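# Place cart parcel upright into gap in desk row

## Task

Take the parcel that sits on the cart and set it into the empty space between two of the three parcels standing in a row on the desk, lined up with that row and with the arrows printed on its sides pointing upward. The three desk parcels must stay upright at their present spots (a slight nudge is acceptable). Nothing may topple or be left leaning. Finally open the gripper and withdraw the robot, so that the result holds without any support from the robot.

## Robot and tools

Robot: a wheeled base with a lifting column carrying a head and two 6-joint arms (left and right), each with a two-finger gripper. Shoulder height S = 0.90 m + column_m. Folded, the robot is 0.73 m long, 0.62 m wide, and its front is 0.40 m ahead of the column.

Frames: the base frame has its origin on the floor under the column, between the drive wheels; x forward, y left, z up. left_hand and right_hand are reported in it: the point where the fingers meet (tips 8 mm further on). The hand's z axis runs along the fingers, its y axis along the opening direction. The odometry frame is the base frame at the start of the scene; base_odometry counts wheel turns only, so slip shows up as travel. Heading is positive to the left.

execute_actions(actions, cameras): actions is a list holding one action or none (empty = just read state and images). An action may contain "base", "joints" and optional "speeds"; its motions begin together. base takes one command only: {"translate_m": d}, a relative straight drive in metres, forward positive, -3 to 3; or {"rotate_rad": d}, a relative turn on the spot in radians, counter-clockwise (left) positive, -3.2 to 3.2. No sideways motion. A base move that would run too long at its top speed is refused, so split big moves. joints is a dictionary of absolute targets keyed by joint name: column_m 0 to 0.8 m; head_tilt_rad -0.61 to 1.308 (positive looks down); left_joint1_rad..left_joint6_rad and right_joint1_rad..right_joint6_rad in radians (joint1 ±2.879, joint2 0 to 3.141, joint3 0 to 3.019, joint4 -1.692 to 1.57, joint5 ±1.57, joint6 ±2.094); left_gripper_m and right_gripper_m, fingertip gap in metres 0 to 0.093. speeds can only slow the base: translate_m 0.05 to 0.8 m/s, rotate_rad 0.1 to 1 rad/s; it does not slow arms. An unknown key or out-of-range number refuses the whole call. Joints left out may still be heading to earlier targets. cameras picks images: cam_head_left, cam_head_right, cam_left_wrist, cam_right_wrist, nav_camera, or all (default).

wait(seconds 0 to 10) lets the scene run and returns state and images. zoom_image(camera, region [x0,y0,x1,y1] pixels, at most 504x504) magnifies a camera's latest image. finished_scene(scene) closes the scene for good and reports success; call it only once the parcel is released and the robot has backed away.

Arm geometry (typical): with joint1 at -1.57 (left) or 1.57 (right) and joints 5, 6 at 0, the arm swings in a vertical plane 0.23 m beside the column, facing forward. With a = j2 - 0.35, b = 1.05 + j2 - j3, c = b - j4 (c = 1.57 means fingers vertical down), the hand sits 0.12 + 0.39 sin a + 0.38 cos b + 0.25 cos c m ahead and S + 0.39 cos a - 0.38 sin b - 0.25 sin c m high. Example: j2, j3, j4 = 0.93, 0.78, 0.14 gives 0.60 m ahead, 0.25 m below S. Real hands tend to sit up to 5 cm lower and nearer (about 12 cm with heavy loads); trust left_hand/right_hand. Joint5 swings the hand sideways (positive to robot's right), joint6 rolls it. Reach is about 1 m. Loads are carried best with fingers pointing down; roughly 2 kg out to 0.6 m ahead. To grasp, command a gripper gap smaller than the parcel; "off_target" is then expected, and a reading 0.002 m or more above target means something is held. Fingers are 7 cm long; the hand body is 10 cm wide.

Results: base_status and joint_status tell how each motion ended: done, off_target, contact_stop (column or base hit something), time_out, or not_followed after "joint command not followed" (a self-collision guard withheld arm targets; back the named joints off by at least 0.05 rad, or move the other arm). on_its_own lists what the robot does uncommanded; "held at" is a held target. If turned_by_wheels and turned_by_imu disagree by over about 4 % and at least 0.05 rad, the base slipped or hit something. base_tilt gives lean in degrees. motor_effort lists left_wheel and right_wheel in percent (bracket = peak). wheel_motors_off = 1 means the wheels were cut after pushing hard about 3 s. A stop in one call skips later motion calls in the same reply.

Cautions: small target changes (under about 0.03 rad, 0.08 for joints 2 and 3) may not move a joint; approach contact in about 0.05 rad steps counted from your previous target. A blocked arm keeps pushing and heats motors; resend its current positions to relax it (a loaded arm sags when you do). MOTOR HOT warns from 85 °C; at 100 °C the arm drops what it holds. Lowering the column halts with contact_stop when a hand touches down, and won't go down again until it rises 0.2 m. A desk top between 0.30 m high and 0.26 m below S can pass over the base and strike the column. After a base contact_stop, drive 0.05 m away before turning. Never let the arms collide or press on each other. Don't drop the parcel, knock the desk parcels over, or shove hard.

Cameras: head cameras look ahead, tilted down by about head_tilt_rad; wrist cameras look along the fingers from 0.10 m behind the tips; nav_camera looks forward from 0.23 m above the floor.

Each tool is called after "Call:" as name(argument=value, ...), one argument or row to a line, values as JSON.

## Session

Call:
execute_actions(
  actions=[],
)

Scene clock: 0.00 s.
Joint torques (N m, as the arm reports them, + toward a larger angle): no reading
base_odometry: x=+0.000 y=+0.000 heading=+0.000 (m, m, rad; odometry frame)
turned_by_wheels: +0.000 (rad since the last result)
turned_by_imu: +0.000 (rad since the last result)
base_tilt: forward=+0.1 right=-0.1 (deg)
base_status: not commanded
joint_positions: column_m=+0.557 head_tilt_rad=+0.895 left_joint1_rad=-1.568 left_joint2_rad=+0.901 left_joint3_rad=+0.385 left_joint4_rad=-0.983 left_joint5_rad=-0.055 left_joint6_rad=-0.024 left_gripper_m=+0.095 right_joint1_rad=+1.569 right_joint2_rad=+0.876 right_joint3_rad=+0.412 right_joint4_rad=-0.934 right_joint5_rad=-0.003 right_joint6_rad=-0.002 right_gripper_m=+0.094
joint_status: not commanded
wheel_motors_off: 0
motor_effort: left_wheel=+0 right_wheel=+3 (%)
left_hand: x=+0.1261 y=+0.2344 z=+1.2665 quat_wxyz=(+0.468, -0.001, -0.883, -0.030) (m; base frame)
right_hand: x=+0.1524 y=-0.2254 z=+1.2523 quat_wxyz=(+0.424, -0.001, -0.906, -0.001) (m; base frame)
pictures: cam_head_left, cam_head_right, cam_left_wrist, cam_right_wrist, nav_camera
Images, in order (width x height): cam_head_left 896x504, cam_head_right 896x504, cam_left_wrist 504x504, cam_right_wrist 504x504, nav_camera 896x504.

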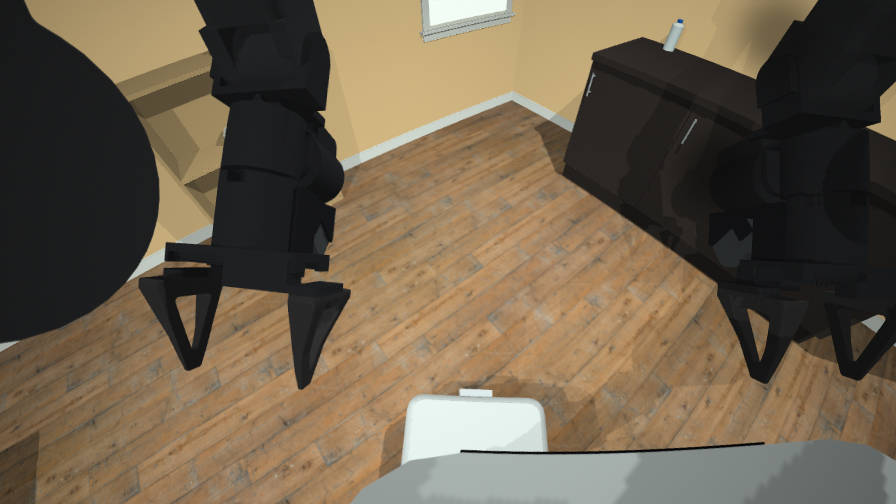

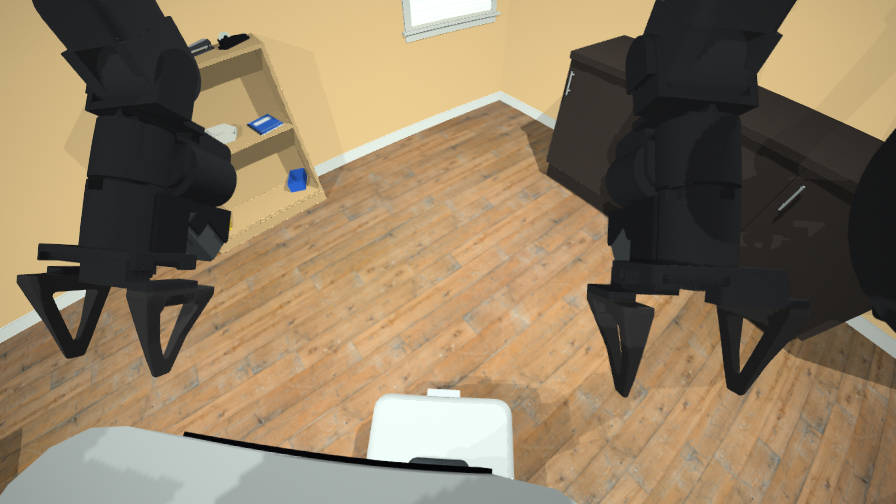

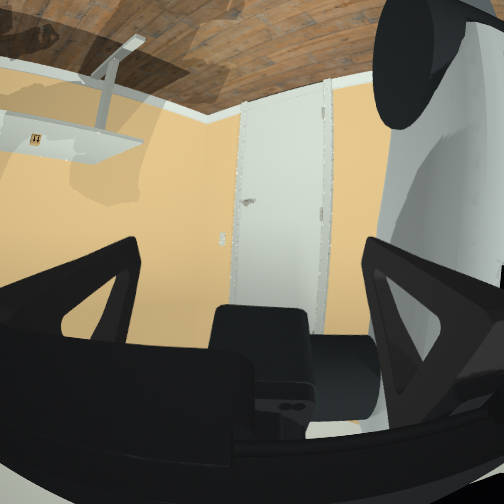

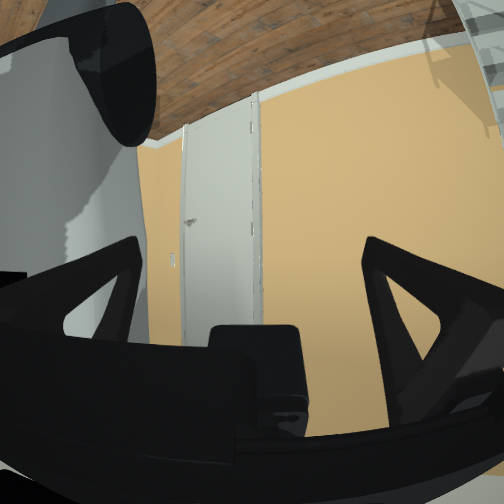

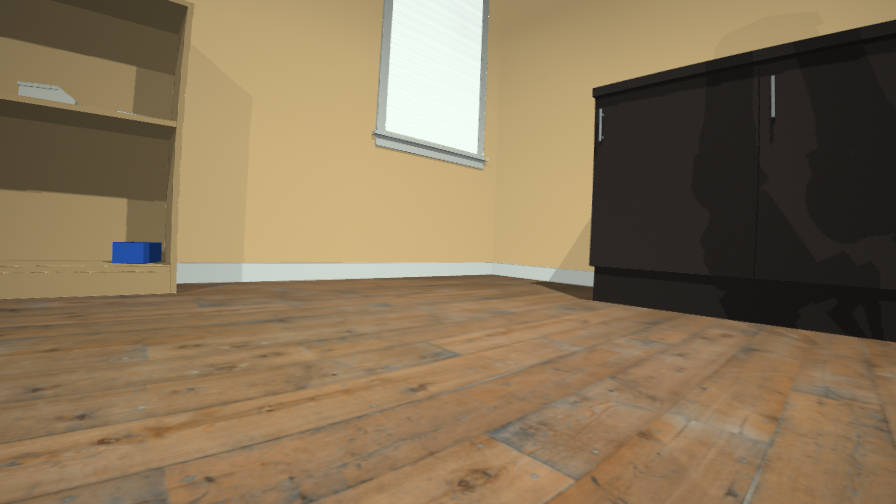

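Call:
execute_actions(
  actions=[
    {"base":{"rotate_rad":-2.1},"joints":{"head_tilt_rad":0.55}},
  ],
  cameras=["cam_head_left","cam_head_right","nav_camera"],
)

Scene clock: 4.93 s.
Joint torques (N m, as the arm reports them, + toward a larger angle): left_arm=[-0.07 -7.17 -0.92 -1.77 -0.15  0.05] | right_arm=[-0.01 -8.99 -0.89 -1.14 -0.02  0.13]
base_odometry: x=+0.000 y=+0.000 heading=-2.099 (m, m, rad; odometry frame)
turned_by_wheels: -2.099 (rad since the last result)
turned_by_imu: -2.064 (rad since the last result)
base_tilt: forward=-0.1 right=-0.1 (deg)
base_status: done
joint_positions: column_m=+0.557 head_tilt_rad=+0.568 left_joint1_rad=-1.568 left_joint2_rad=+0.901 left_joint3_rad=+0.385 left_joint4_rad=-0.983 left_joint5_rad=-0.055 left_joint6_rad=-0.024 left_gripper_m=+0.095 right_joint1_rad=+1.569 right_joint2_rad=+0.876 right_joint3_rad=+0.412 right_joint4_rad=-0.934 right_joint5_rad=-0.003 right_joint6_rad=-0.002 right_gripper_m=+0.094
joint_status: all done
wheel_motors_off: 0
motor_effort: left_wheel=+4(35) right_wheel=-4(38) (%)
left_hand: x=+0.1261 y=+0.2344 z=+1.2665 quat_wxyz=(+0.468, -0.001, -0.883, -0.030) (m; base frame)
right_hand: x=+0.1524 y=-0.2254 z=+1.2523 quat_wxyz=(+0.424, -0.001, -0.906, -0.001) (m; base frame)
pictures: cam_head_left, cam_head_right, nav_camera
Images, in order (width x height): cam_head_left 896x504, cam_head_right 896x504, nav_camera 896x504.

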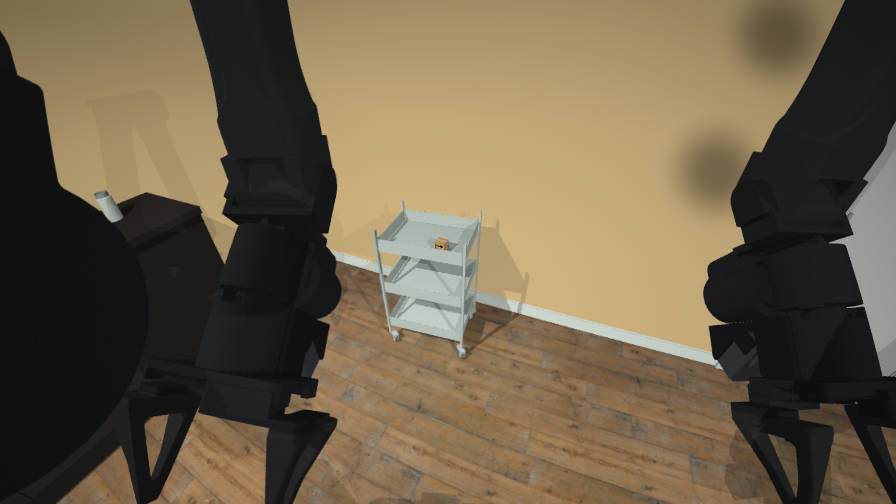

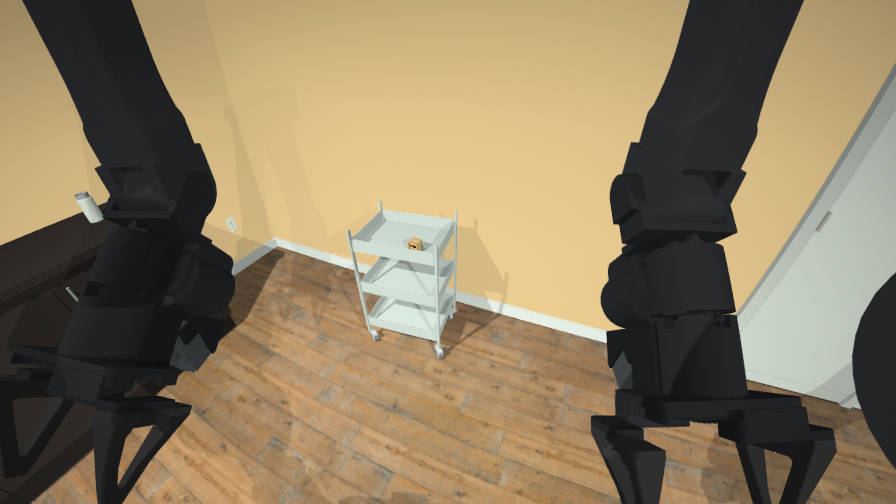

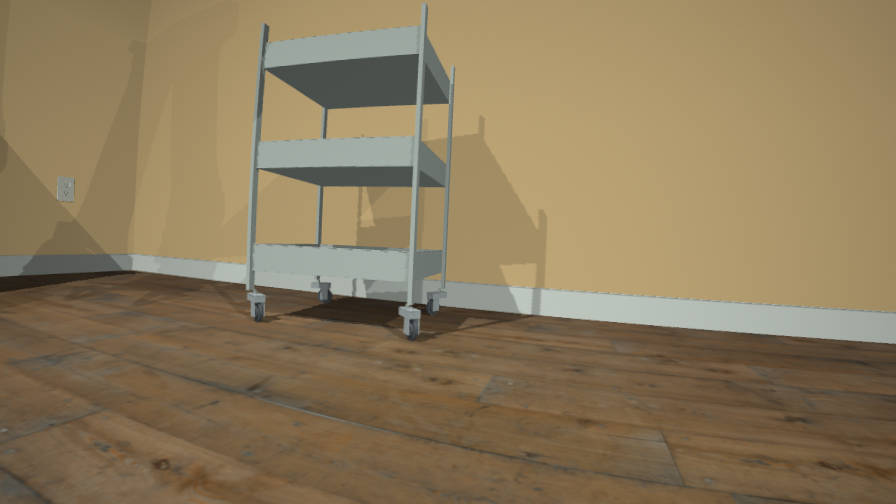

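Call:
zoom_image(
  camera="cam_head_right",
  region=[340,195,480,290],
)

Region (340, 195, 480, 290) of cam_head_right's 896x504 image, scaled by 3.600, with more detail than that image has; it fills the top 342 rows of this view, and the rest is white.

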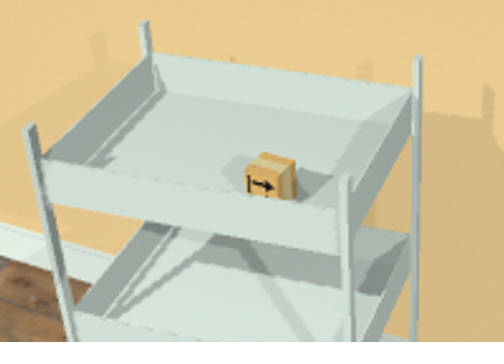

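Call:
execute_actions(
  actions=[
    {"base":{"rotate_rad":0.2},"joints":{"right_joint2_rad":1.25,"right_joint3_rad":1.21,"right_joint4_rad":-0.48,"right_joint5_rad":-0.4,"right_joint6_rad":1.75,"head_tilt_rad":0.95,"right_gripper_m":0.093,"column_m":0.4}},
  ],
  cameras=[],
)

Call:
execute_actions(
  actions=[
    {"base":{"translate_m":0.72}},
  ],
  cameras=["cam_head_left","cam_head_right","cam_right_wrist"],
)

Scene clock: 11.97 s.
Joint torques (N m, as the arm reports them, + toward a larger angle): left_arm=[-0.13 -7.35 -1.2  -1.71 -0.14  0.05] | right_arm=[ -0.09 -19.74   4.93   0.31  -0.32   0.28]
base_odometry: x=+0.000 y=+0.000 heading=-1.900 (m, m, rad; odometry frame)
turned_by_wheels: +0.199 (rad since the last result)
turned_by_imu: +0.198 (rad since the last result)
base_tilt: forward=+0.0 right=+0.0 (deg)
base_status: done
joint_positions: column_m=+0.400 head_tilt_rad=+0.951 left_joint1_rad=-1.568 left_joint2_rad=+0.901 left_joint3_rad=+0.385 left_joint4_rad=-0.983 left_joint5_rad=-0.055 left_joint6_rad=-0.024 left_gripper_m=+0.095 right_joint1_rad=+1.569 right_joint2_rad=+1.244 right_joint3_rad=+1.208 right_joint4_rad=-0.481 right_joint5_rad=-0.399 right_joint6_rad=+1.737 right_gripper_m=+0.093
joint_status: all done
wheel_motors_off: 0
motor_effort: left_wheel=-5(20) right_wheel=+6(22) (%)
left_hand: x=+0.1261 y=+0.2344 z=+1.1098 quat_wxyz=(+0.468, -0.001, -0.883, -0.030) (m; base frame)
right_hand: x=+0.6056 y=-0.1599 z=+0.9723 quat_wxyz=(+0.148, -0.748, -0.634, -0.130) (m; base frame)
pictures: none
No camera images: the call's "cameras" was empty. Leave "cameras" out to get every camera's image.

Scene clock: 15.07 s.
Joint torques (N m, as the arm reports them, + toward a larger angle): left_arm=[-0.23 -7.59 -1.14 -1.69 -0.14  0.05] | right_arm=[  0.05 -19.31   4.89   0.28  -0.32   0.26]
base_odometry: x=-0.233 y=-0.681 heading=-1.901 (m, m, rad; odometry frame)
turned_by_wheels: -0.001 (rad since the last result)
turned_by_imu: +0.001 (rad since the last result)
base_tilt: forward=+0.2 right=-0.2 (deg)
base_status: done
joint_positions: column_m=+0.400 head_tilt_rad=+0.951 left_joint1_rad=-1.568 left_joint2_rad=+0.901 left_joint3_rad=+0.387 left_joint4_rad=-0.983 left_joint5_rad=-0.055 left_joint6_rad=-0.024 left_gripper_m=+0.095 right_joint1_rad=+1.569 right_joint2_rad=+1.245 right_joint3_rad=+1.208 right_joint4_rad=-0.481 right_joint5_rad=-0.399 right_joint6_rad=+1.737 right_gripper_m=+0.093
joint_status: not commanded
wheel_motors_off: 0
motor_effort: left_wheel=-1(41) right_wheel=+1(54) (%)
left_hand: x=+0.1273 y=+0.2344 z=+1.1093 quat_wxyz=(+0.467, -0.001, -0.884, -0.030) (m; base frame)
right_hand: x=+0.6050 y=-0.1599 z=+0.9717 quat_wxyz=(+0.149, -0.748, -0.634, -0.130) (m; base frame)
pictures: cam_head_left, cam_head_right, cam_right_wrist
Images, in order (width x height): cam_head_left 896x504, cam_head_right 896x504, cam_right_wrist 504x504.

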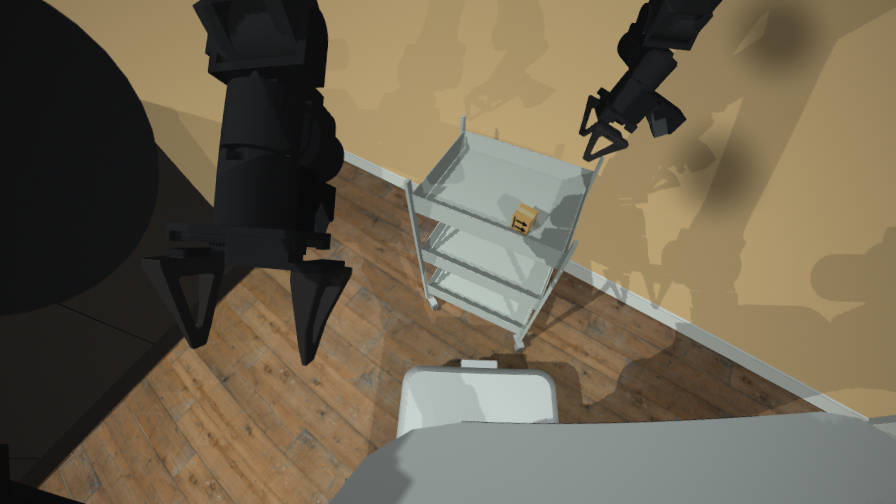

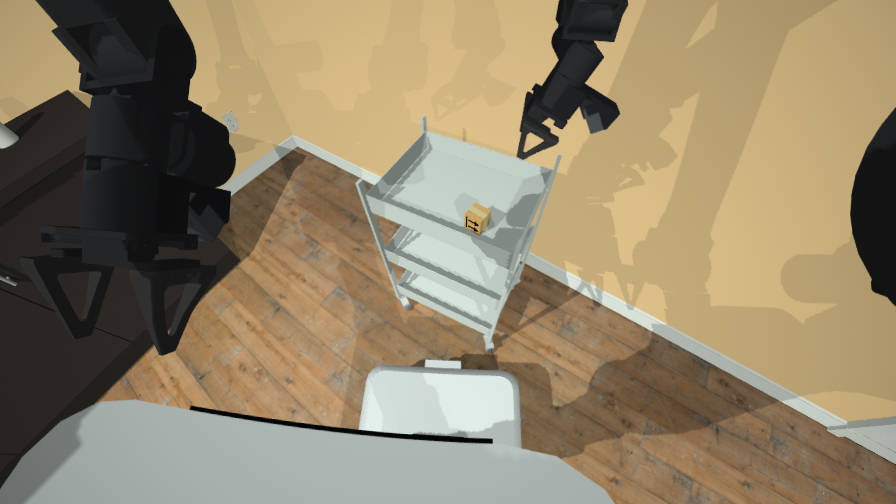

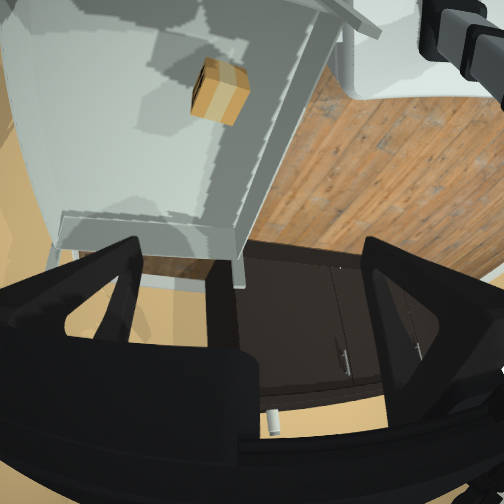

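Call:
execute_actions(
  actions=[
    {"joints":{"right_joint2_rad":1.35,"right_joint3_rad":1.58,"right_joint4_rad":-0.75,"right_joint6_rad":2.0,"column_m":0.3}},
  ],
  cameras=["cam_head_right","cam_right_wrist"],
)

Scene clock: 19.47 s.
Joint torques (N m, as the arm reports them, + toward a larger angle): left_arm=[-0.35 -7.32 -1.08 -1.7  -0.14  0.03] | right_arm=[  0.16 -23.31   8.01   0.    -0.34   0.3 ]
base_odometry: x=-0.233 y=-0.681 heading=-1.901 (m, m, rad; odometry frame)
turned_by_wheels: +0.000 (rad since the last result)
turned_by_imu: +0.001 (rad since the last result)
base_tilt: forward=-0.1 right=-0.1 (deg)
base_status: not commanded
joint_positions: column_m=+0.300 head_tilt_rad=+0.951 left_joint1_rad=-1.568 left_joint2_rad=+0.901 left_joint3_rad=+0.387 left_joint4_rad=-0.983 left_joint5_rad=-0.055 left_joint6_rad=-0.024 left_gripper_m=+0.095 right_joint1_rad=+1.569 right_joint2_rad=+1.342 right_joint3_rad=+1.567 right_joint4_rad=-0.741 right_joint5_rad=-0.399 right_joint6_rad=+1.987 right_gripper_m=+0.093
joint_status: all done
wheel_motors_off: 0
motor_effort: left_wheel=-2(2) right_wheel=+3(3) (%)
left_hand: x=+0.1273 y=+0.2344 z=+1.0093 quat_wxyz=(+0.467, -0.001, -0.884, -0.030) (m; base frame)
right_hand: x=+0.7088 y=-0.1599 z=+0.8993 quat_wxyz=(+0.163, -0.821, -0.535, -0.111) (m; base frame)
pictures: cam_head_right, cam_right_wrist
Images, in order (width x height): cam_head_right 896x504, cam_right_wrist 504x504.

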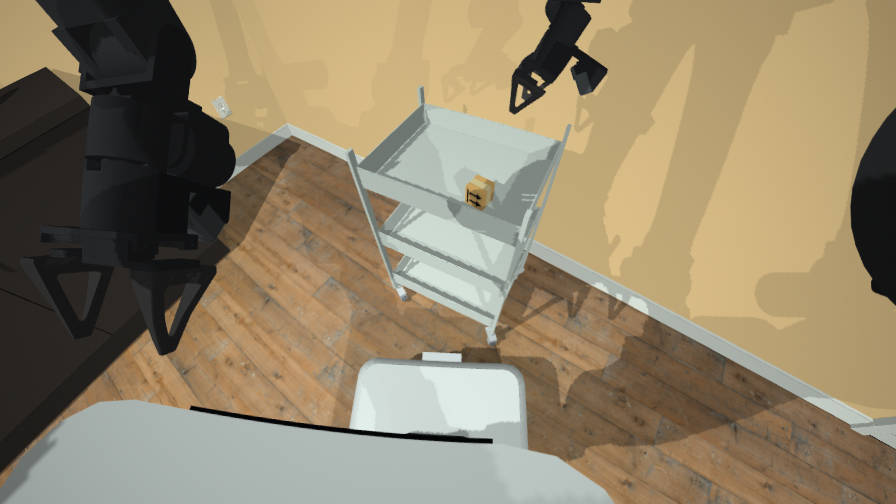

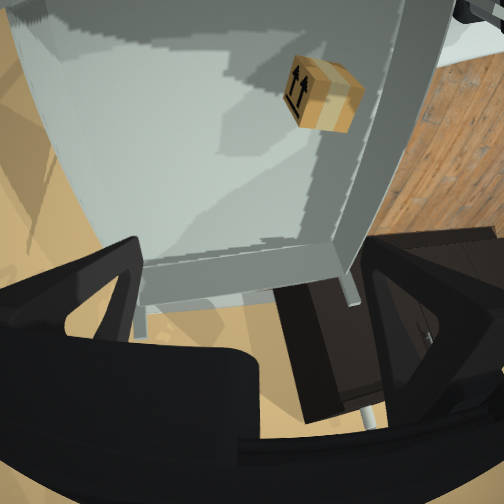

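Call:
execute_actions(
  actions=[
    {"base":{"translate_m":-0.07},"joints":{"right_joint1_rad":1.64,"column_m":0.17}},
  ],
  cameras=["cam_head_right","cam_right_wrist"],
)

Scene clock: 24.80 s.
Joint torques (N m, as the arm reports them, + toward a larger angle): left_arm=[-0.27 -7.3  -0.73 -1.7  -0.14  0.06] | right_arm=[  0.67 -22.83   8.02  -0.06  -0.36   0.3 ]
base_odometry: x=-0.210 y=-0.615 heading=-1.901 (m, m, rad; odometry frame)
turned_by_wheels: +0.000 (rad since the last result)
turned_by_imu: +0.001 (rad since the last result)
base_tilt: forward=+0.2 right=+0.0 (deg)
base_status: done
joint_positions: column_m=+0.170 head_tilt_rad=+0.952 left_joint1_rad=-1.568 left_joint2_rad=+0.900 left_joint3_rad=+0.382 left_joint4_rad=-0.983 left_joint5_rad=-0.055 left_joint6_rad=-0.024 left_gripper_m=+0.095 right_joint1_rad=+1.644 right_joint2_rad=+1.342 right_joint3_rad=+1.567 right_joint4_rad=-0.743 right_joint5_rad=-0.399 right_joint6_rad=+1.987 right_gripper_m=+0.093
joint_status: all done
wheel_motors_off: 0
motor_effort: left_wheel=+0(30) right_wheel=+0(24) (%)
left_hand: x=+0.1250 y=+0.2344 z=+0.8802 quat_wxyz=(+0.469, -0.001, -0.883, -0.030) (m; base frame)
right_hand: x=+0.7050 y=-0.1165 z=+0.7748 quat_wxyz=(+0.193, -0.805, -0.547, -0.125) (m; base frame)
pictures: cam_head_right, cam_right_wrist
Images, in order (width x height): cam_head_right 896x504, cam_right_wrist 504x504.

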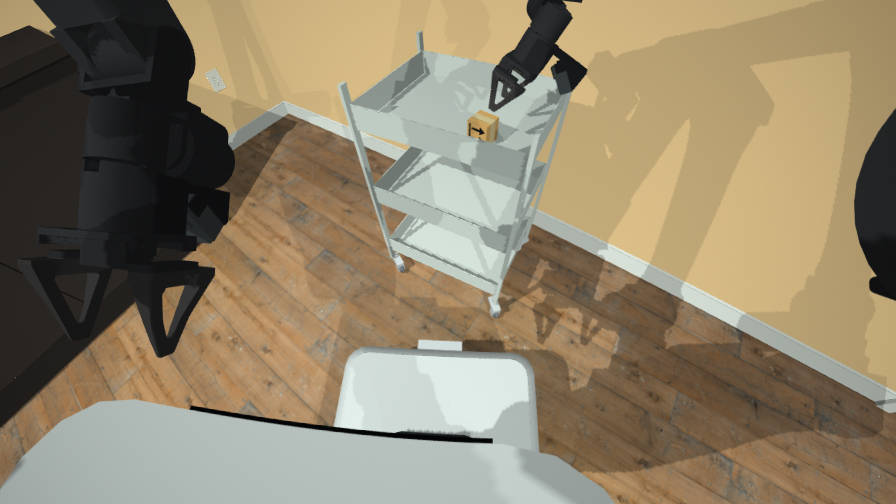

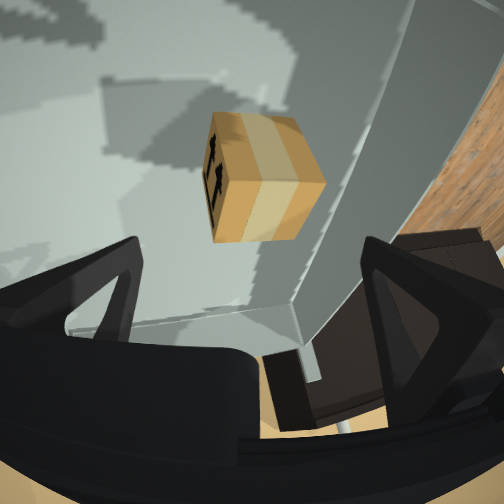

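Call:
execute_actions(
  actions=[
    {"joints":{"right_gripper_m":0.082,"column_m":0.13}},
  ],
  cameras=["cam_head_right","cam_right_wrist"],
)

Scene clock: 28.60 s.
Joint torques (N m, as the arm reports them, + toward a larger angle): left_arm=[-0.13 -7.39 -0.83 -1.73 -0.16  0.06] | right_arm=[  0.6  -22.61   7.85  -0.06  -0.33   0.29]
base_odometry: x=-0.210 y=-0.615 heading=-1.901 (m, m, rad; odometry frame)
turned_by_wheels: +0.000 (rad since the last result)
turned_by_imu: +0.001 (rad since the last result)
base_tilt: forward=+0.1 right=-0.2 (deg)
base_status: not commanded
joint_positions: column_m=+0.130 head_tilt_rad=+0.952 left_joint1_rad=-1.568 left_joint2_rad=+0.900 left_joint3_rad=+0.382 left_joint4_rad=-0.983 left_joint5_rad=-0.055 left_joint6_rad=-0.024 left_gripper_m=+0.095 right_joint1_rad=+1.644 right_joint2_rad=+1.342 right_joint3_rad=+1.567 right_joint4_rad=-0.743 right_joint5_rad=-0.399 right_joint6_rad=+1.987 right_gripper_m=+0.082
joint_status: all done
wheel_motors_off: 0
motor_effort: left_wheel=+0(0) right_wheel=-1(1) (%)
left_hand: x=+0.1250 y=+0.2344 z=+0.8402 quat_wxyz=(+0.469, -0.001, -0.883, -0.030) (m; base frame)
right_hand: x=+0.7050 y=-0.1165 z=+0.7348 quat_wxyz=(+0.193, -0.805, -0.547, -0.125) (m; base frame)
pictures: cam_head_right, cam_right_wrist
Images, in order (width x height): cam_head_right 896x504, cam_right_wrist 504x504.

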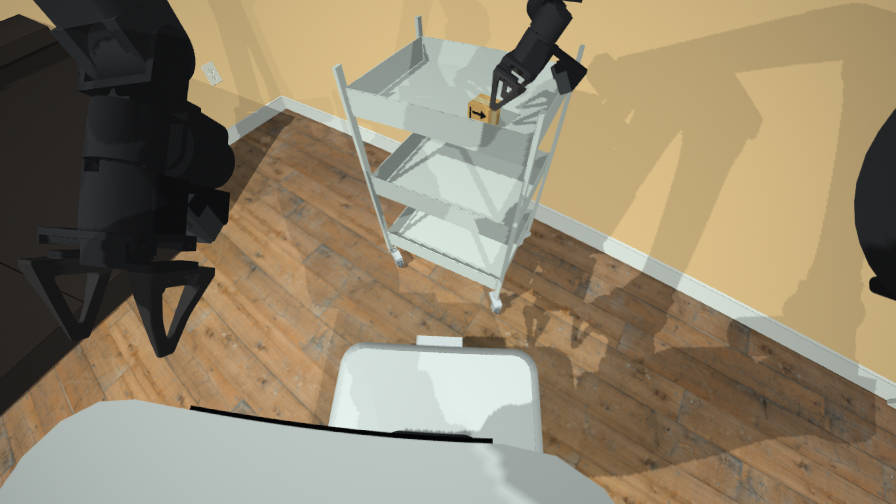

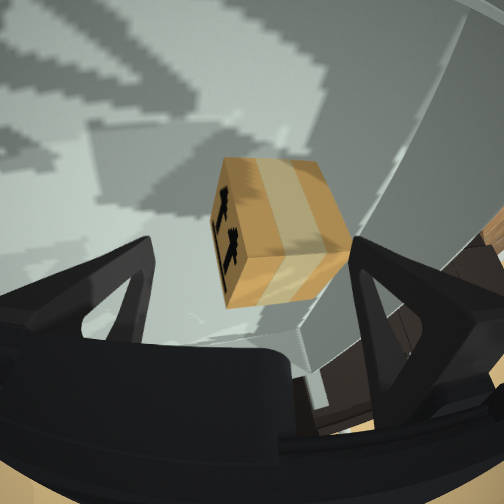

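Call:
execute_actions(
  actions=[
    {"base":{"translate_m":-0.02},"joints":{"right_gripper_m":0.088}},
  ],
  cameras=[],
)

Call:
execute_actions(
  actions=[
    {"joints":{"column_m":0.10}},
  ],
  cameras=["cam_head_right","cam_right_wrist"],
)

Scene clock: 31.97 s.
Joint torques (N m, as the arm reports them, + toward a larger angle): left_arm=[-0.03 -7.43 -0.87 -1.74 -0.16  0.04] | right_arm=[  0.48 -22.22   8.08   0.17  -0.32   0.3 ]
base_odometry: x=-0.204 y=-0.596 heading=-1.900 (m, m, rad; odometry frame)
turned_by_wheels: +0.000 (rad since the last result)
turned_by_imu: +0.001 (rad since the last result)
base_tilt: forward=+0.1 right=-0.1 (deg)
base_status: done
joint_positions: column_m=+0.130 head_tilt_rad=+0.952 left_joint1_rad=-1.568 left_joint2_rad=+0.899 left_joint3_rad=+0.382 left_joint4_rad=-0.983 left_joint5_rad=-0.055 left_joint6_rad=-0.024 left_gripper_m=+0.095 right_joint1_rad=+1.644 right_joint2_rad=+1.342 right_joint3_rad=+1.567 right_joint4_rad=-0.745 right_joint5_rad=-0.399 right_joint6_rad=+1.987 right_gripper_m=+0.088
joint_status: all done
wheel_motors_off: 0
motor_effort: left_wheel=+0(35) right_wheel=-1(31) (%)
left_hand: x=+0.1251 y=+0.2344 z=+0.8402 quat_wxyz=(+0.468, -0.001, -0.883, -0.030) (m; base frame)
right_hand: x=+0.7042 y=-0.1165 z=+0.7346 quat_wxyz=(+0.193, -0.805, -0.546, -0.124) (m; base frame)
pictures: none
No camera images: the call's "cameras" was empty. Leave "cameras" out to get every camera's image.

Scene clock: 32.93 s.
Joint torques (N m, as the arm reports them, + toward a larger angle): left_arm=[-0.11 -7.24 -0.6  -1.74 -0.14  0.05] | right_arm=[  0.32 -22.36   8.05   0.07  -0.35   0.31]
base_odometry: x=-0.204 y=-0.596 heading=-1.900 (m, m, rad; odometry frame)
turned_by_wheels: +0.000 (rad since the last result)
turned_by_imu: +0.000 (rad since the last result)
base_tilt: forward=+0.1 right=+0.0 (deg)
base_status: not commanded
joint_positions: column_m=+0.100 head_tilt_rad=+0.952 left_joint1_rad=-1.568 left_joint2_rad=+0.899 left_joint3_rad=+0.382 left_joint4_rad=-0.983 left_joint5_rad=-0.055 left_joint6_rad=-0.024 left_gripper_m=+0.095 right_joint1_rad=+1.644 right_joint2_rad=+1.342 right_joint3_rad=+1.567 right_joint4_rad=-0.745 right_joint5_rad=-0.399 right_joint6_rad=+1.987 right_gripper_m=+0.088
joint_status: all done
wheel_motors_off: 0
motor_effort: left_wheel=+0(0) right_wheel=-1(1) (%)
left_hand: x=+0.1251 y=+0.2344 z=+0.8102 quat_wxyz=(+0.468, -0.001, -0.883, -0.030) (m; base frame)
right_hand: x=+0.7042 y=-0.1165 z=+0.7046 quat_wxyz=(+0.193, -0.805, -0.546, -0.124) (m; base frame)
pictures: cam_head_right, cam_right_wrist
Images, in order (width x height): cam_head_right 896x504, cam_right_wrist 504x504.

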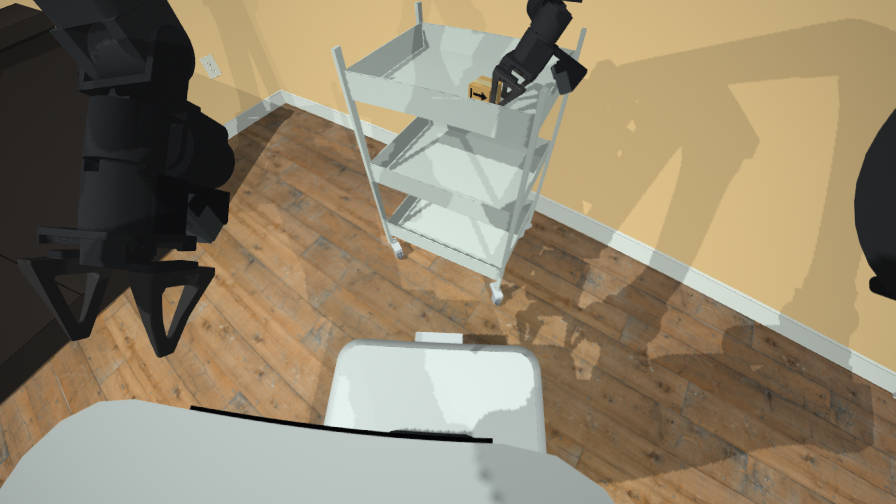

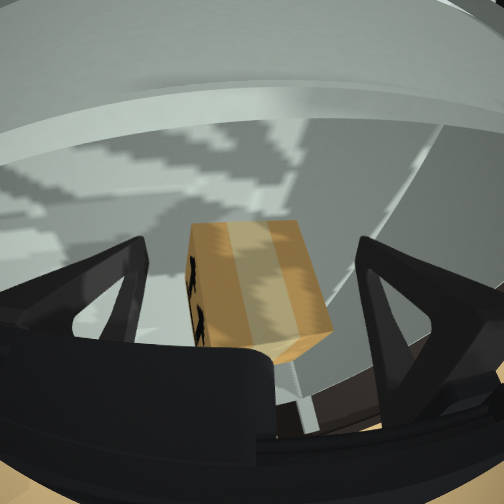

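Call:
execute_actions(
  actions=[
    {"joints":{"right_joint1_rad":1.685,"column_m":0.085}},
  ],
  cameras=["cam_head_right","cam_right_wrist"],
)

Scene clock: 35.03 s.
Joint torques (N m, as the arm reports them, + toward a larger angle): left_arm=[-0.28 -7.15 -1.03 -1.71 -0.14  0.04] | right_arm=[  3.13 -21.66   8.05   0.55  -0.81   0.14]
base_odometry: x=-0.204 y=-0.596 heading=-1.900 (m, m, rad; odometry frame)
turned_by_wheels: +0.000 (rad since the last result)
turned_by_imu: +0.000 (rad since the last result)
base_tilt: forward=+0.1 right=-0.1 (deg)
base_status: not commanded
joint_positions: column_m=+0.085 head_tilt_rad=+0.952 left_joint1_rad=-1.568 left_joint2_rad=+0.899 left_joint3_rad=+0.382 left_joint4_rad=-0.983 left_joint5_rad=-0.055 left_joint6_rad=-0.024 left_gripper_m=+0.095 right_joint1_rad=+1.666 right_joint2_rad=+1.330 right_joint3_rad=+1.567 right_joint4_rad=-0.756 right_joint5_rad=-0.390 right_joint6_rad=+2.004 right_gripper_m=+0.088
joint_status: all done
wheel_motors_off: 0
motor_effort: left_wheel=-1(1) right_wheel=+2(2) (%)
left_hand: x=+0.1251 y=+0.2344 z=+0.7952 quat_wxyz=(+0.468, -0.001, -0.883, -0.030) (m; base frame)
right_hand: x=+0.7042 y=-0.1058 z=+0.6984 quat_wxyz=(+0.199, -0.806, -0.544, -0.124) (m; base frame)
pictures: cam_head_right, cam_right_wrist
Images, in order (width x height): cam_head_right 896x504, cam_right_wrist 504x504.

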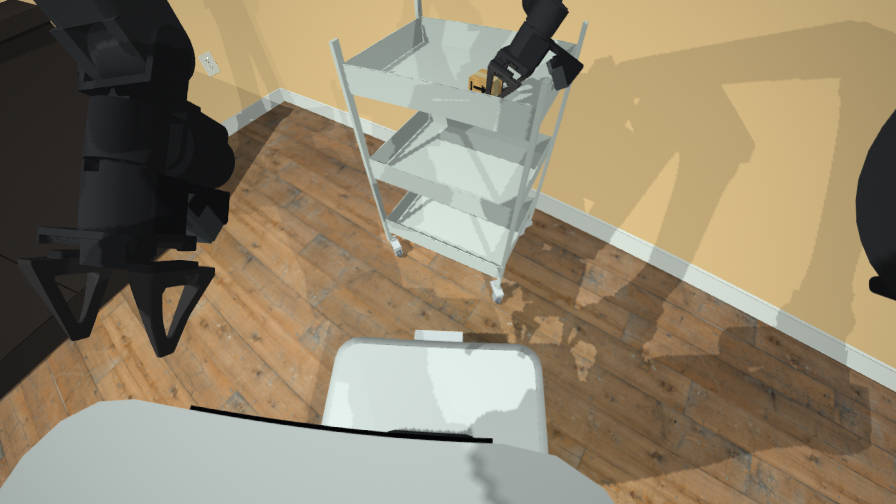

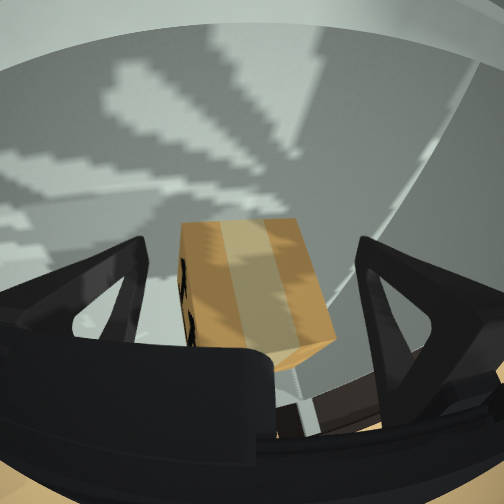

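Call:
execute_actions(
  actions=[
    {"joints":{"column_m":0.13}},
  ],
  cameras=[],
)

Call:
execute_actions(
  actions=[
    {"joints":{"right_joint1_rad":1.77,"right_joint5_rad":-0.22,"right_joint6_rad":1.95}},
  ],
  cameras=["cam_head_right","cam_right_wrist"],
)

Scene clock: 38.90 s.
Joint torques (N m, as the arm reports them, + toward a larger angle): left_arm=[-0.35 -7.35 -0.79 -1.67 -0.14  0.04] | right_arm=[  2.   -22.25   7.97   0.49  -0.43   0.11]
base_odometry: x=-0.204 y=-0.596 heading=-1.900 (m, m, rad; odometry frame)
turned_by_wheels: +0.000 (rad since the last result)
turned_by_imu: +0.001 (rad since the last result)
base_tilt: forward=+0.2 right=-0.2 (deg)
base_status: not commanded
joint_positions: column_m=+0.130 head_tilt_rad=+0.952 left_joint1_rad=-1.568 left_joint2_rad=+0.899 left_joint3_rad=+0.382 left_joint4_rad=-0.983 left_joint5_rad=-0.055 left_joint6_rad=-0.024 left_gripper_m=+0.095 right_joint1_rad=+1.672 right_joint2_rad=+1.341 right_joint3_rad=+1.567 right_joint4_rad=-0.756 right_joint5_rad=-0.398 right_joint6_rad=+2.004 right_gripper_m=+0.088
joint_status: all done
wheel_motors_off: 0
motor_effort: left_wheel=+0(1) right_wheel=+0(2) (%)
left_hand: x=+0.1251 y=+0.2344 z=+0.8401 quat_wxyz=(+0.468, -0.001, -0.883, -0.030) (m; base frame)
right_hand: x=+0.7003 y=-0.1013 z=+0.7376 quat_wxyz=(+0.207, -0.804, -0.543, -0.122) (m; base frame)
pictures: none
No camera images: the call's "cameras" was empty. Leave "cameras" out to get every camera's image.

Scene clock: 39.67 s.
Joint torques (N m, as the arm reports them, + toward a larger angle): left_arm=[-0.34 -7.08 -0.85 -1.68 -0.14  0.04] | right_arm=[  2.   -22.56   7.98   0.46  -0.17  -0.01]
base_odometry: x=-0.204 y=-0.596 heading=-1.900 (m, m, rad; odometry frame)
turned_by_wheels: +0.000 (rad since the last result)
turned_by_imu: +0.000 (rad since the last result)
base_tilt: forward=+0.0 right=+0.0 (deg)
base_status: not commanded
joint_positions: column_m=+0.130 head_tilt_rad=+0.952 left_joint1_rad=-1.568 left_joint2_rad=+0.899 left_joint3_rad=+0.382 left_joint4_rad=-0.983 left_joint5_rad=-0.055 left_joint6_rad=-0.024 left_gripper_m=+0.095 right_joint1_rad=+1.778 right_joint2_rad=+1.341 right_joint3_rad=+1.567 right_joint4_rad=-0.756 right_joint5_rad=-0.222 right_joint6_rad=+1.962 right_gripper_m=+0.088
joint_status: all done
wheel_motors_off: 0
motor_effort: left_wheel=+0(0) right_wheel=-1(1) (%)
left_hand: x=+0.1251 y=+0.2344 z=+0.8401 quat_wxyz=(+0.468, -0.001, -0.883, -0.030) (m; base frame)
right_hand: x=+0.6949 y=-0.0684 z=+0.7376 quat_wxyz=(+0.171, -0.785, -0.587, -0.103) (m; base frame)
pictures: cam_head_right, cam_right_wrist
Images, in order (width x height): cam_head_right 896x504, cam_right_wrist 504x504.

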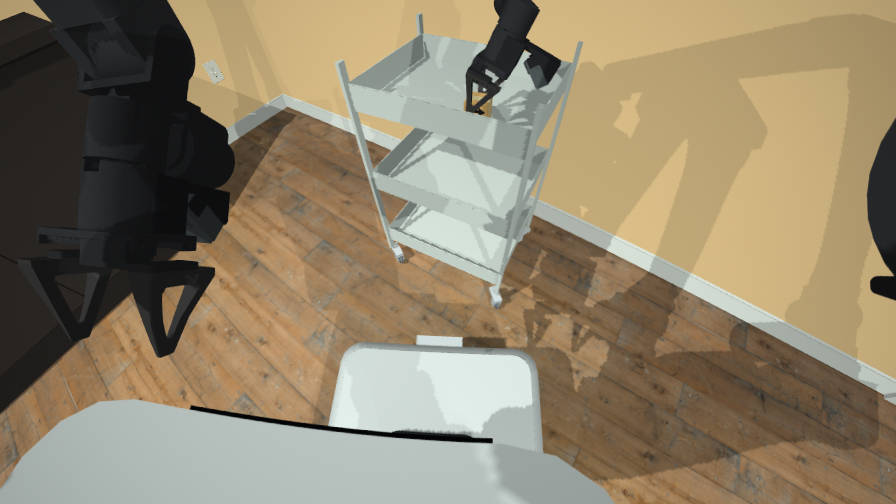

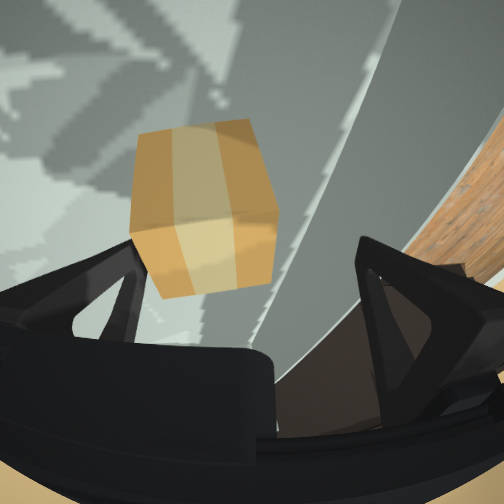

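Call:
execute_actions(
  actions=[
    {"base":{"translate_m":0.022},"joints":{"right_joint5_rad":-0.12,"right_joint6_rad":1.85}},
  ],
  cameras=["cam_right_wrist"],
)

Scene clock: 43.47 s.
Joint torques (N m, as the arm reports them, + toward a larger angle): left_arm=[-0.13 -6.91 -1.08 -1.72 -0.16  0.04] | right_arm=[  1.46 -22.52   8.07   0.49  -0.1   -0.03]
base_odometry: x=-0.211 y=-0.617 heading=-1.901 (m, m, rad; odometry frame)
turned_by_wheels: -0.001 (rad since the last result)
turned_by_imu: +0.000 (rad since the last result)
base_tilt: forward=+0.0 right=-0.1 (deg)
base_status: done
joint_positions: column_m=+0.130 head_tilt_rad=+0.952 left_joint1_rad=-1.568 left_joint2_rad=+0.899 left_joint3_rad=+0.385 left_joint4_rad=-0.983 left_joint5_rad=-0.055 left_joint6_rad=-0.024 left_gripper_m=+0.095 right_joint1_rad=+1.778 right_joint2_rad=+1.341 right_joint3_rad=+1.567 right_joint4_rad=-0.755 right_joint5_rad=-0.122 right_joint6_rad=+1.864 right_gripper_m=+0.088
joint_status: all done
wheel_motors_off: 0
motor_effort: left_wheel=-1(32) right_wheel=+0(34) (%)
left_hand: x=+0.1267 y=+0.2344 z=+0.8395 quat_wxyz=(+0.467, -0.001, -0.884, -0.030) (m; base frame)
right_hand: x=+0.6967 y=-0.0845 z=+0.7316 quat_wxyz=(+0.124, -0.762, -0.630, -0.084) (m; base frame)
pictures: cam_right_wrist
Images, in order (width x height): cam_right_wrist 504x504.

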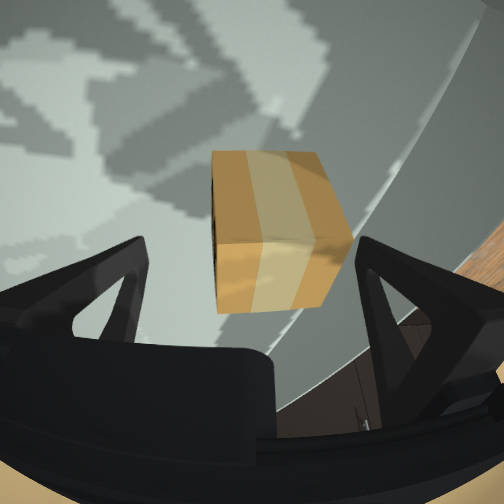

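Call:
execute_actions(
  actions=[
    {"base":{"translate_m":-0.012}},
  ],
  cameras=[],
)

Call:
execute_actions(
  actions=[
    {"joints":{"column_m":0.09}},
  ],
  cameras=["cam_right_wrist","cam_head_right"],
)

Scene clock: 45.37 s.
Joint torques (N m, as the arm reports them, + toward a larger angle): left_arm=[-0.05 -7.46 -0.92 -1.71 -0.17  0.05] | right_arm=[  1.81 -22.16   7.97   0.55  -0.13   0.02]
base_odometry: x=-0.207 y=-0.606 heading=-1.901 (m, m, rad; odometry frame)
turned_by_wheels: +0.001 (rad since the last result)
turned_by_imu: +0.001 (rad since the last result)
base_tilt: forward=+0.0 right=-0.1 (deg)
base_status: done
joint_positions: column_m=+0.130 head_tilt_rad=+0.952 left_joint1_rad=-1.568 left_joint2_rad=+0.899 left_joint3_rad=+0.384 left_joint4_rad=-0.983 left_joint5_rad=-0.055 left_joint6_rad=-0.024 left_gripper_m=+0.095 right_joint1_rad=+1.778 right_joint2_rad=+1.341 right_joint3_rad=+1.567 right_joint4_rad=-0.755 right_joint5_rad=-0.122 right_joint6_rad=+1.863 right_gripper_m=+0.088
joint_status: not commanded
wheel_motors_off: 0
motor_effort: left_wheel=+1(31) right_wheel=-1(27) (%)
left_hand: x=+0.1259 y=+0.2344 z=+0.8398 quat_wxyz=(+0.468, -0.001, -0.883, -0.030) (m; base frame)
right_hand: x=+0.6968 y=-0.0845 z=+0.7316 quat_wxyz=(+0.124, -0.762, -0.631, -0.084) (m; base frame)
pictures: none
No camera images: the call's "cameras" was empty. Leave "cameras" out to get every camera's image.

Scene clock: 46.47 s.
Joint torques (N m, as the arm reports them, + toward a larger angle): left_arm=[-0.23 -7.71 -0.88 -1.67 -0.14  0.05] | right_arm=[  1.76 -21.9    8.11   0.6   -0.08   0.  ]
base_odometry: x=-0.207 y=-0.606 heading=-1.901 (m, m, rad; odometry frame)
turned_by_wheels: +0.000 (rad since the last result)
turned_by_imu: +0.000 (rad since the last result)
base_tilt: forward=+0.0 right=-0.2 (deg)
base_status: not commanded
joint_positions: column_m=+0.090 head_tilt_rad=+0.952 left_joint1_rad=-1.568 left_joint2_rad=+0.899 left_joint3_rad=+0.384 left_joint4_rad=-0.983 left_joint5_rad=-0.055 left_joint6_rad=-0.024 left_gripper_m=+0.095 right_joint1_rad=+1.778 right_joint2_rad=+1.338 right_joint3_rad=+1.567 right_joint4_rad=-0.755 right_joint5_rad=-0.122 right_joint6_rad=+1.862 right_gripper_m=+0.088
joint_status: all done
wheel_motors_off: 0
motor_effort: left_wheel=+1(2) right_wheel=-2(2) (%)
left_hand: x=+0.1259 y=+0.2344 z=+0.7999 quat_wxyz=(+0.468, -0.001, -0.883, -0.030) (m; base frame)
right_hand: x=+0.6978 y=-0.0847 z=+0.6935 quat_wxyz=(+0.123, -0.761, -0.631, -0.086) (m; base frame)
pictures: cam_head_right, cam_right_wrist
Images, in order (width x height): cam_head_right 896x504, cam_right_wrist 504x504.

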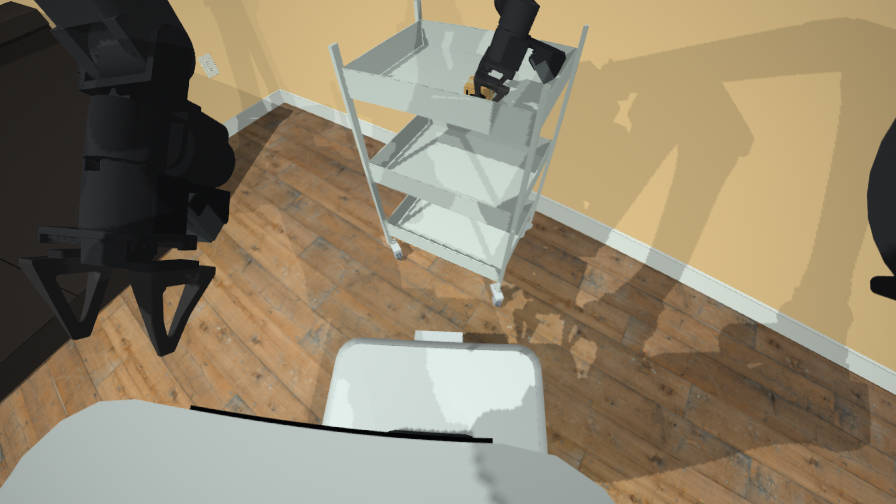

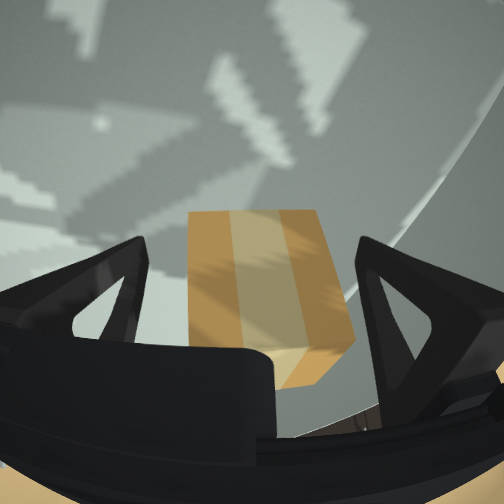

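Call:
execute_actions(
  actions=[
    {"joints":{"column_m":0.078,"right_joint1_rad":1.815}},
  ],
  cameras=["cam_right_wrist"],
)

Call:
execute_actions(
  actions=[
    {"joints":{"right_gripper_m":0.03}},
  ],
  cameras=["cam_right_wrist","cam_head_right"],
)

Scene clock: 48.40 s.
Joint torques (N m, as the arm reports them, + toward a larger angle): left_arm=[-0.3  -7.23 -1.06 -1.74 -0.15  0.04] | right_arm=[  3.68 -20.65   8.1    0.63  -0.23   0.01]
base_odometry: x=-0.207 y=-0.606 heading=-1.901 (m, m, rad; odometry frame)
turned_by_wheels: +0.000 (rad since the last result)
turned_by_imu: +0.000 (rad since the last result)
base_tilt: forward=+0.0 right=+0.0 (deg)
base_status: not commanded
joint_positions: column_m=+0.078 head_tilt_rad=+0.952 left_joint1_rad=-1.568 left_joint2_rad=+0.899 left_joint3_rad=+0.384 left_joint4_rad=-0.983 left_joint5_rad=-0.055 left_joint6_rad=-0.024 left_gripper_m=+0.095 right_joint1_rad=+1.802 right_joint2_rad=+1.324 right_joint3_rad=+1.567 right_joint4_rad=-0.755 right_joint5_rad=-0.119 right_joint6_rad=+1.862 right_gripper_m=+0.088
joint_status: all done
wheel_motors_off: 0
motor_effort: left_wheel=+1(1) right_wheel=-2(2) (%)
left_hand: x=+0.1259 y=+0.2344 z=+0.7879 quat_wxyz=(+0.468, -0.001, -0.883, -0.030) (m; base frame)
right_hand: x=+0.7008 y=-0.0729 z=+0.6930 quat_wxyz=(+0.126, -0.756, -0.635, -0.097) (m; base frame)
pictures: cam_right_wrist
Images, in order (width x height): cam_right_wrist 504x504.

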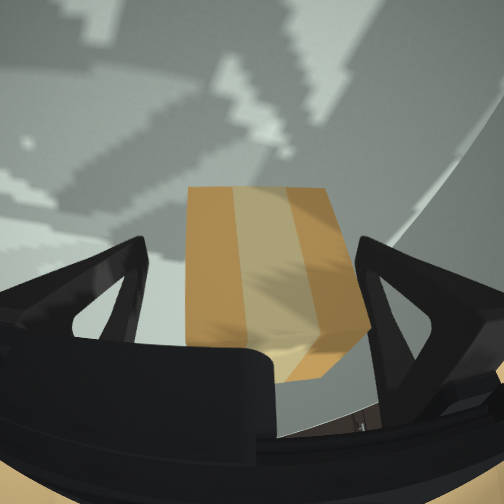

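Scene clock: 49.03 s.
Joint torques (N m, as the arm reports them, + toward a larger angle): left_arm=[-0.17 -7.45 -0.87 -1.77 -0.16  0.05] | right_arm=[  3.72 -20.53   8.22   0.38  -0.18   0.04]
base_odometry: x=-0.207 y=-0.606 heading=-1.901 (m, m, rad; odometry frame)
turned_by_wheels: +0.000 (rad since the last result)
turned_by_imu: +0.000 (rad since the last result)
base_tilt: forward=+0.2 right=+0.0 (deg)
base_status: not commanded
joint_positions: column_m=+0.078 head_tilt_rad=+0.952 left_joint1_rad=-1.568 left_joint2_rad=+0.899 left_joint3_rad=+0.384 left_joint4_rad=-0.983 left_joint5_rad=-0.055 left_joint6_rad=-0.024 left_gripper_m=+0.095 right_joint1_rad=+1.802 right_joint2_rad=+1.326 right_joint3_rad=+1.567 right_joint4_rad=-0.754 right_joint5_rad=-0.120 right_joint6_rad=+1.861 right_gripper_m=+0.049
joint_status: right_gripper_m off_target (ended at +0.049, target +0.030)
wheel_motors_off: 0
motor_effort: left_wheel=+1(1) right_wheel=-2(2) (%)
left_hand: x=+0.1259 y=+0.2344 z=+0.7879 quat_wxyz=(+0.468, -0.001, -0.883, -0.030) (m; base frame)
right_hand: x=+0.7005 y=-0.0723 z=+0.6919 quat_wxyz=(+0.127, -0.756, -0.635, -0.097) (m; base frame)
pictures: cam_head_right, cam_right_wrist
Images, in order (width x height): cam_head_right 896x504, cam_right_wrist 504x504.

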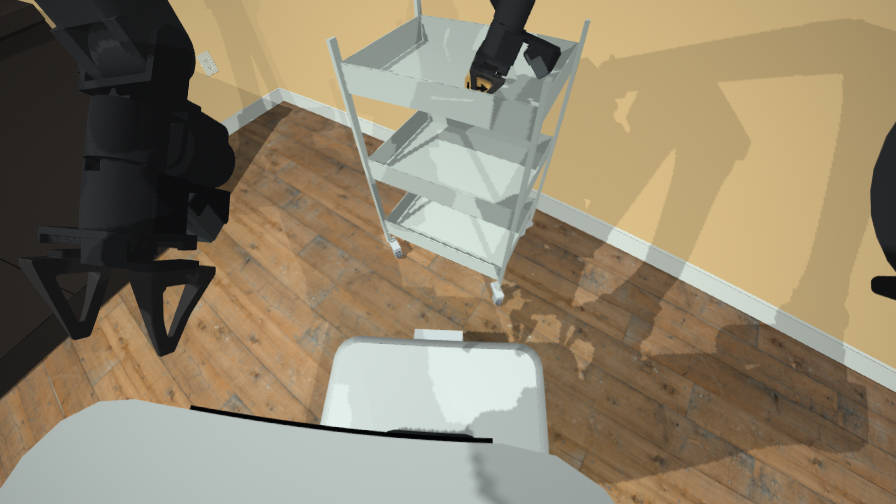

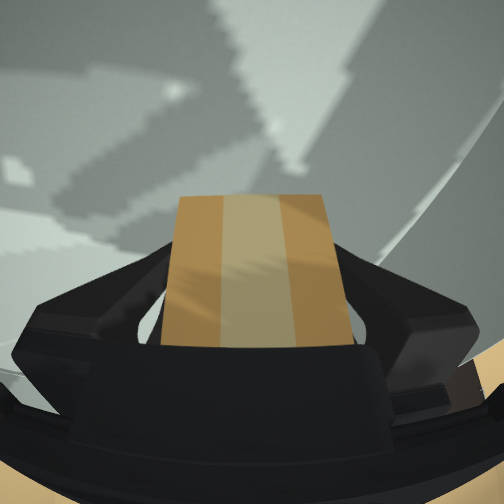

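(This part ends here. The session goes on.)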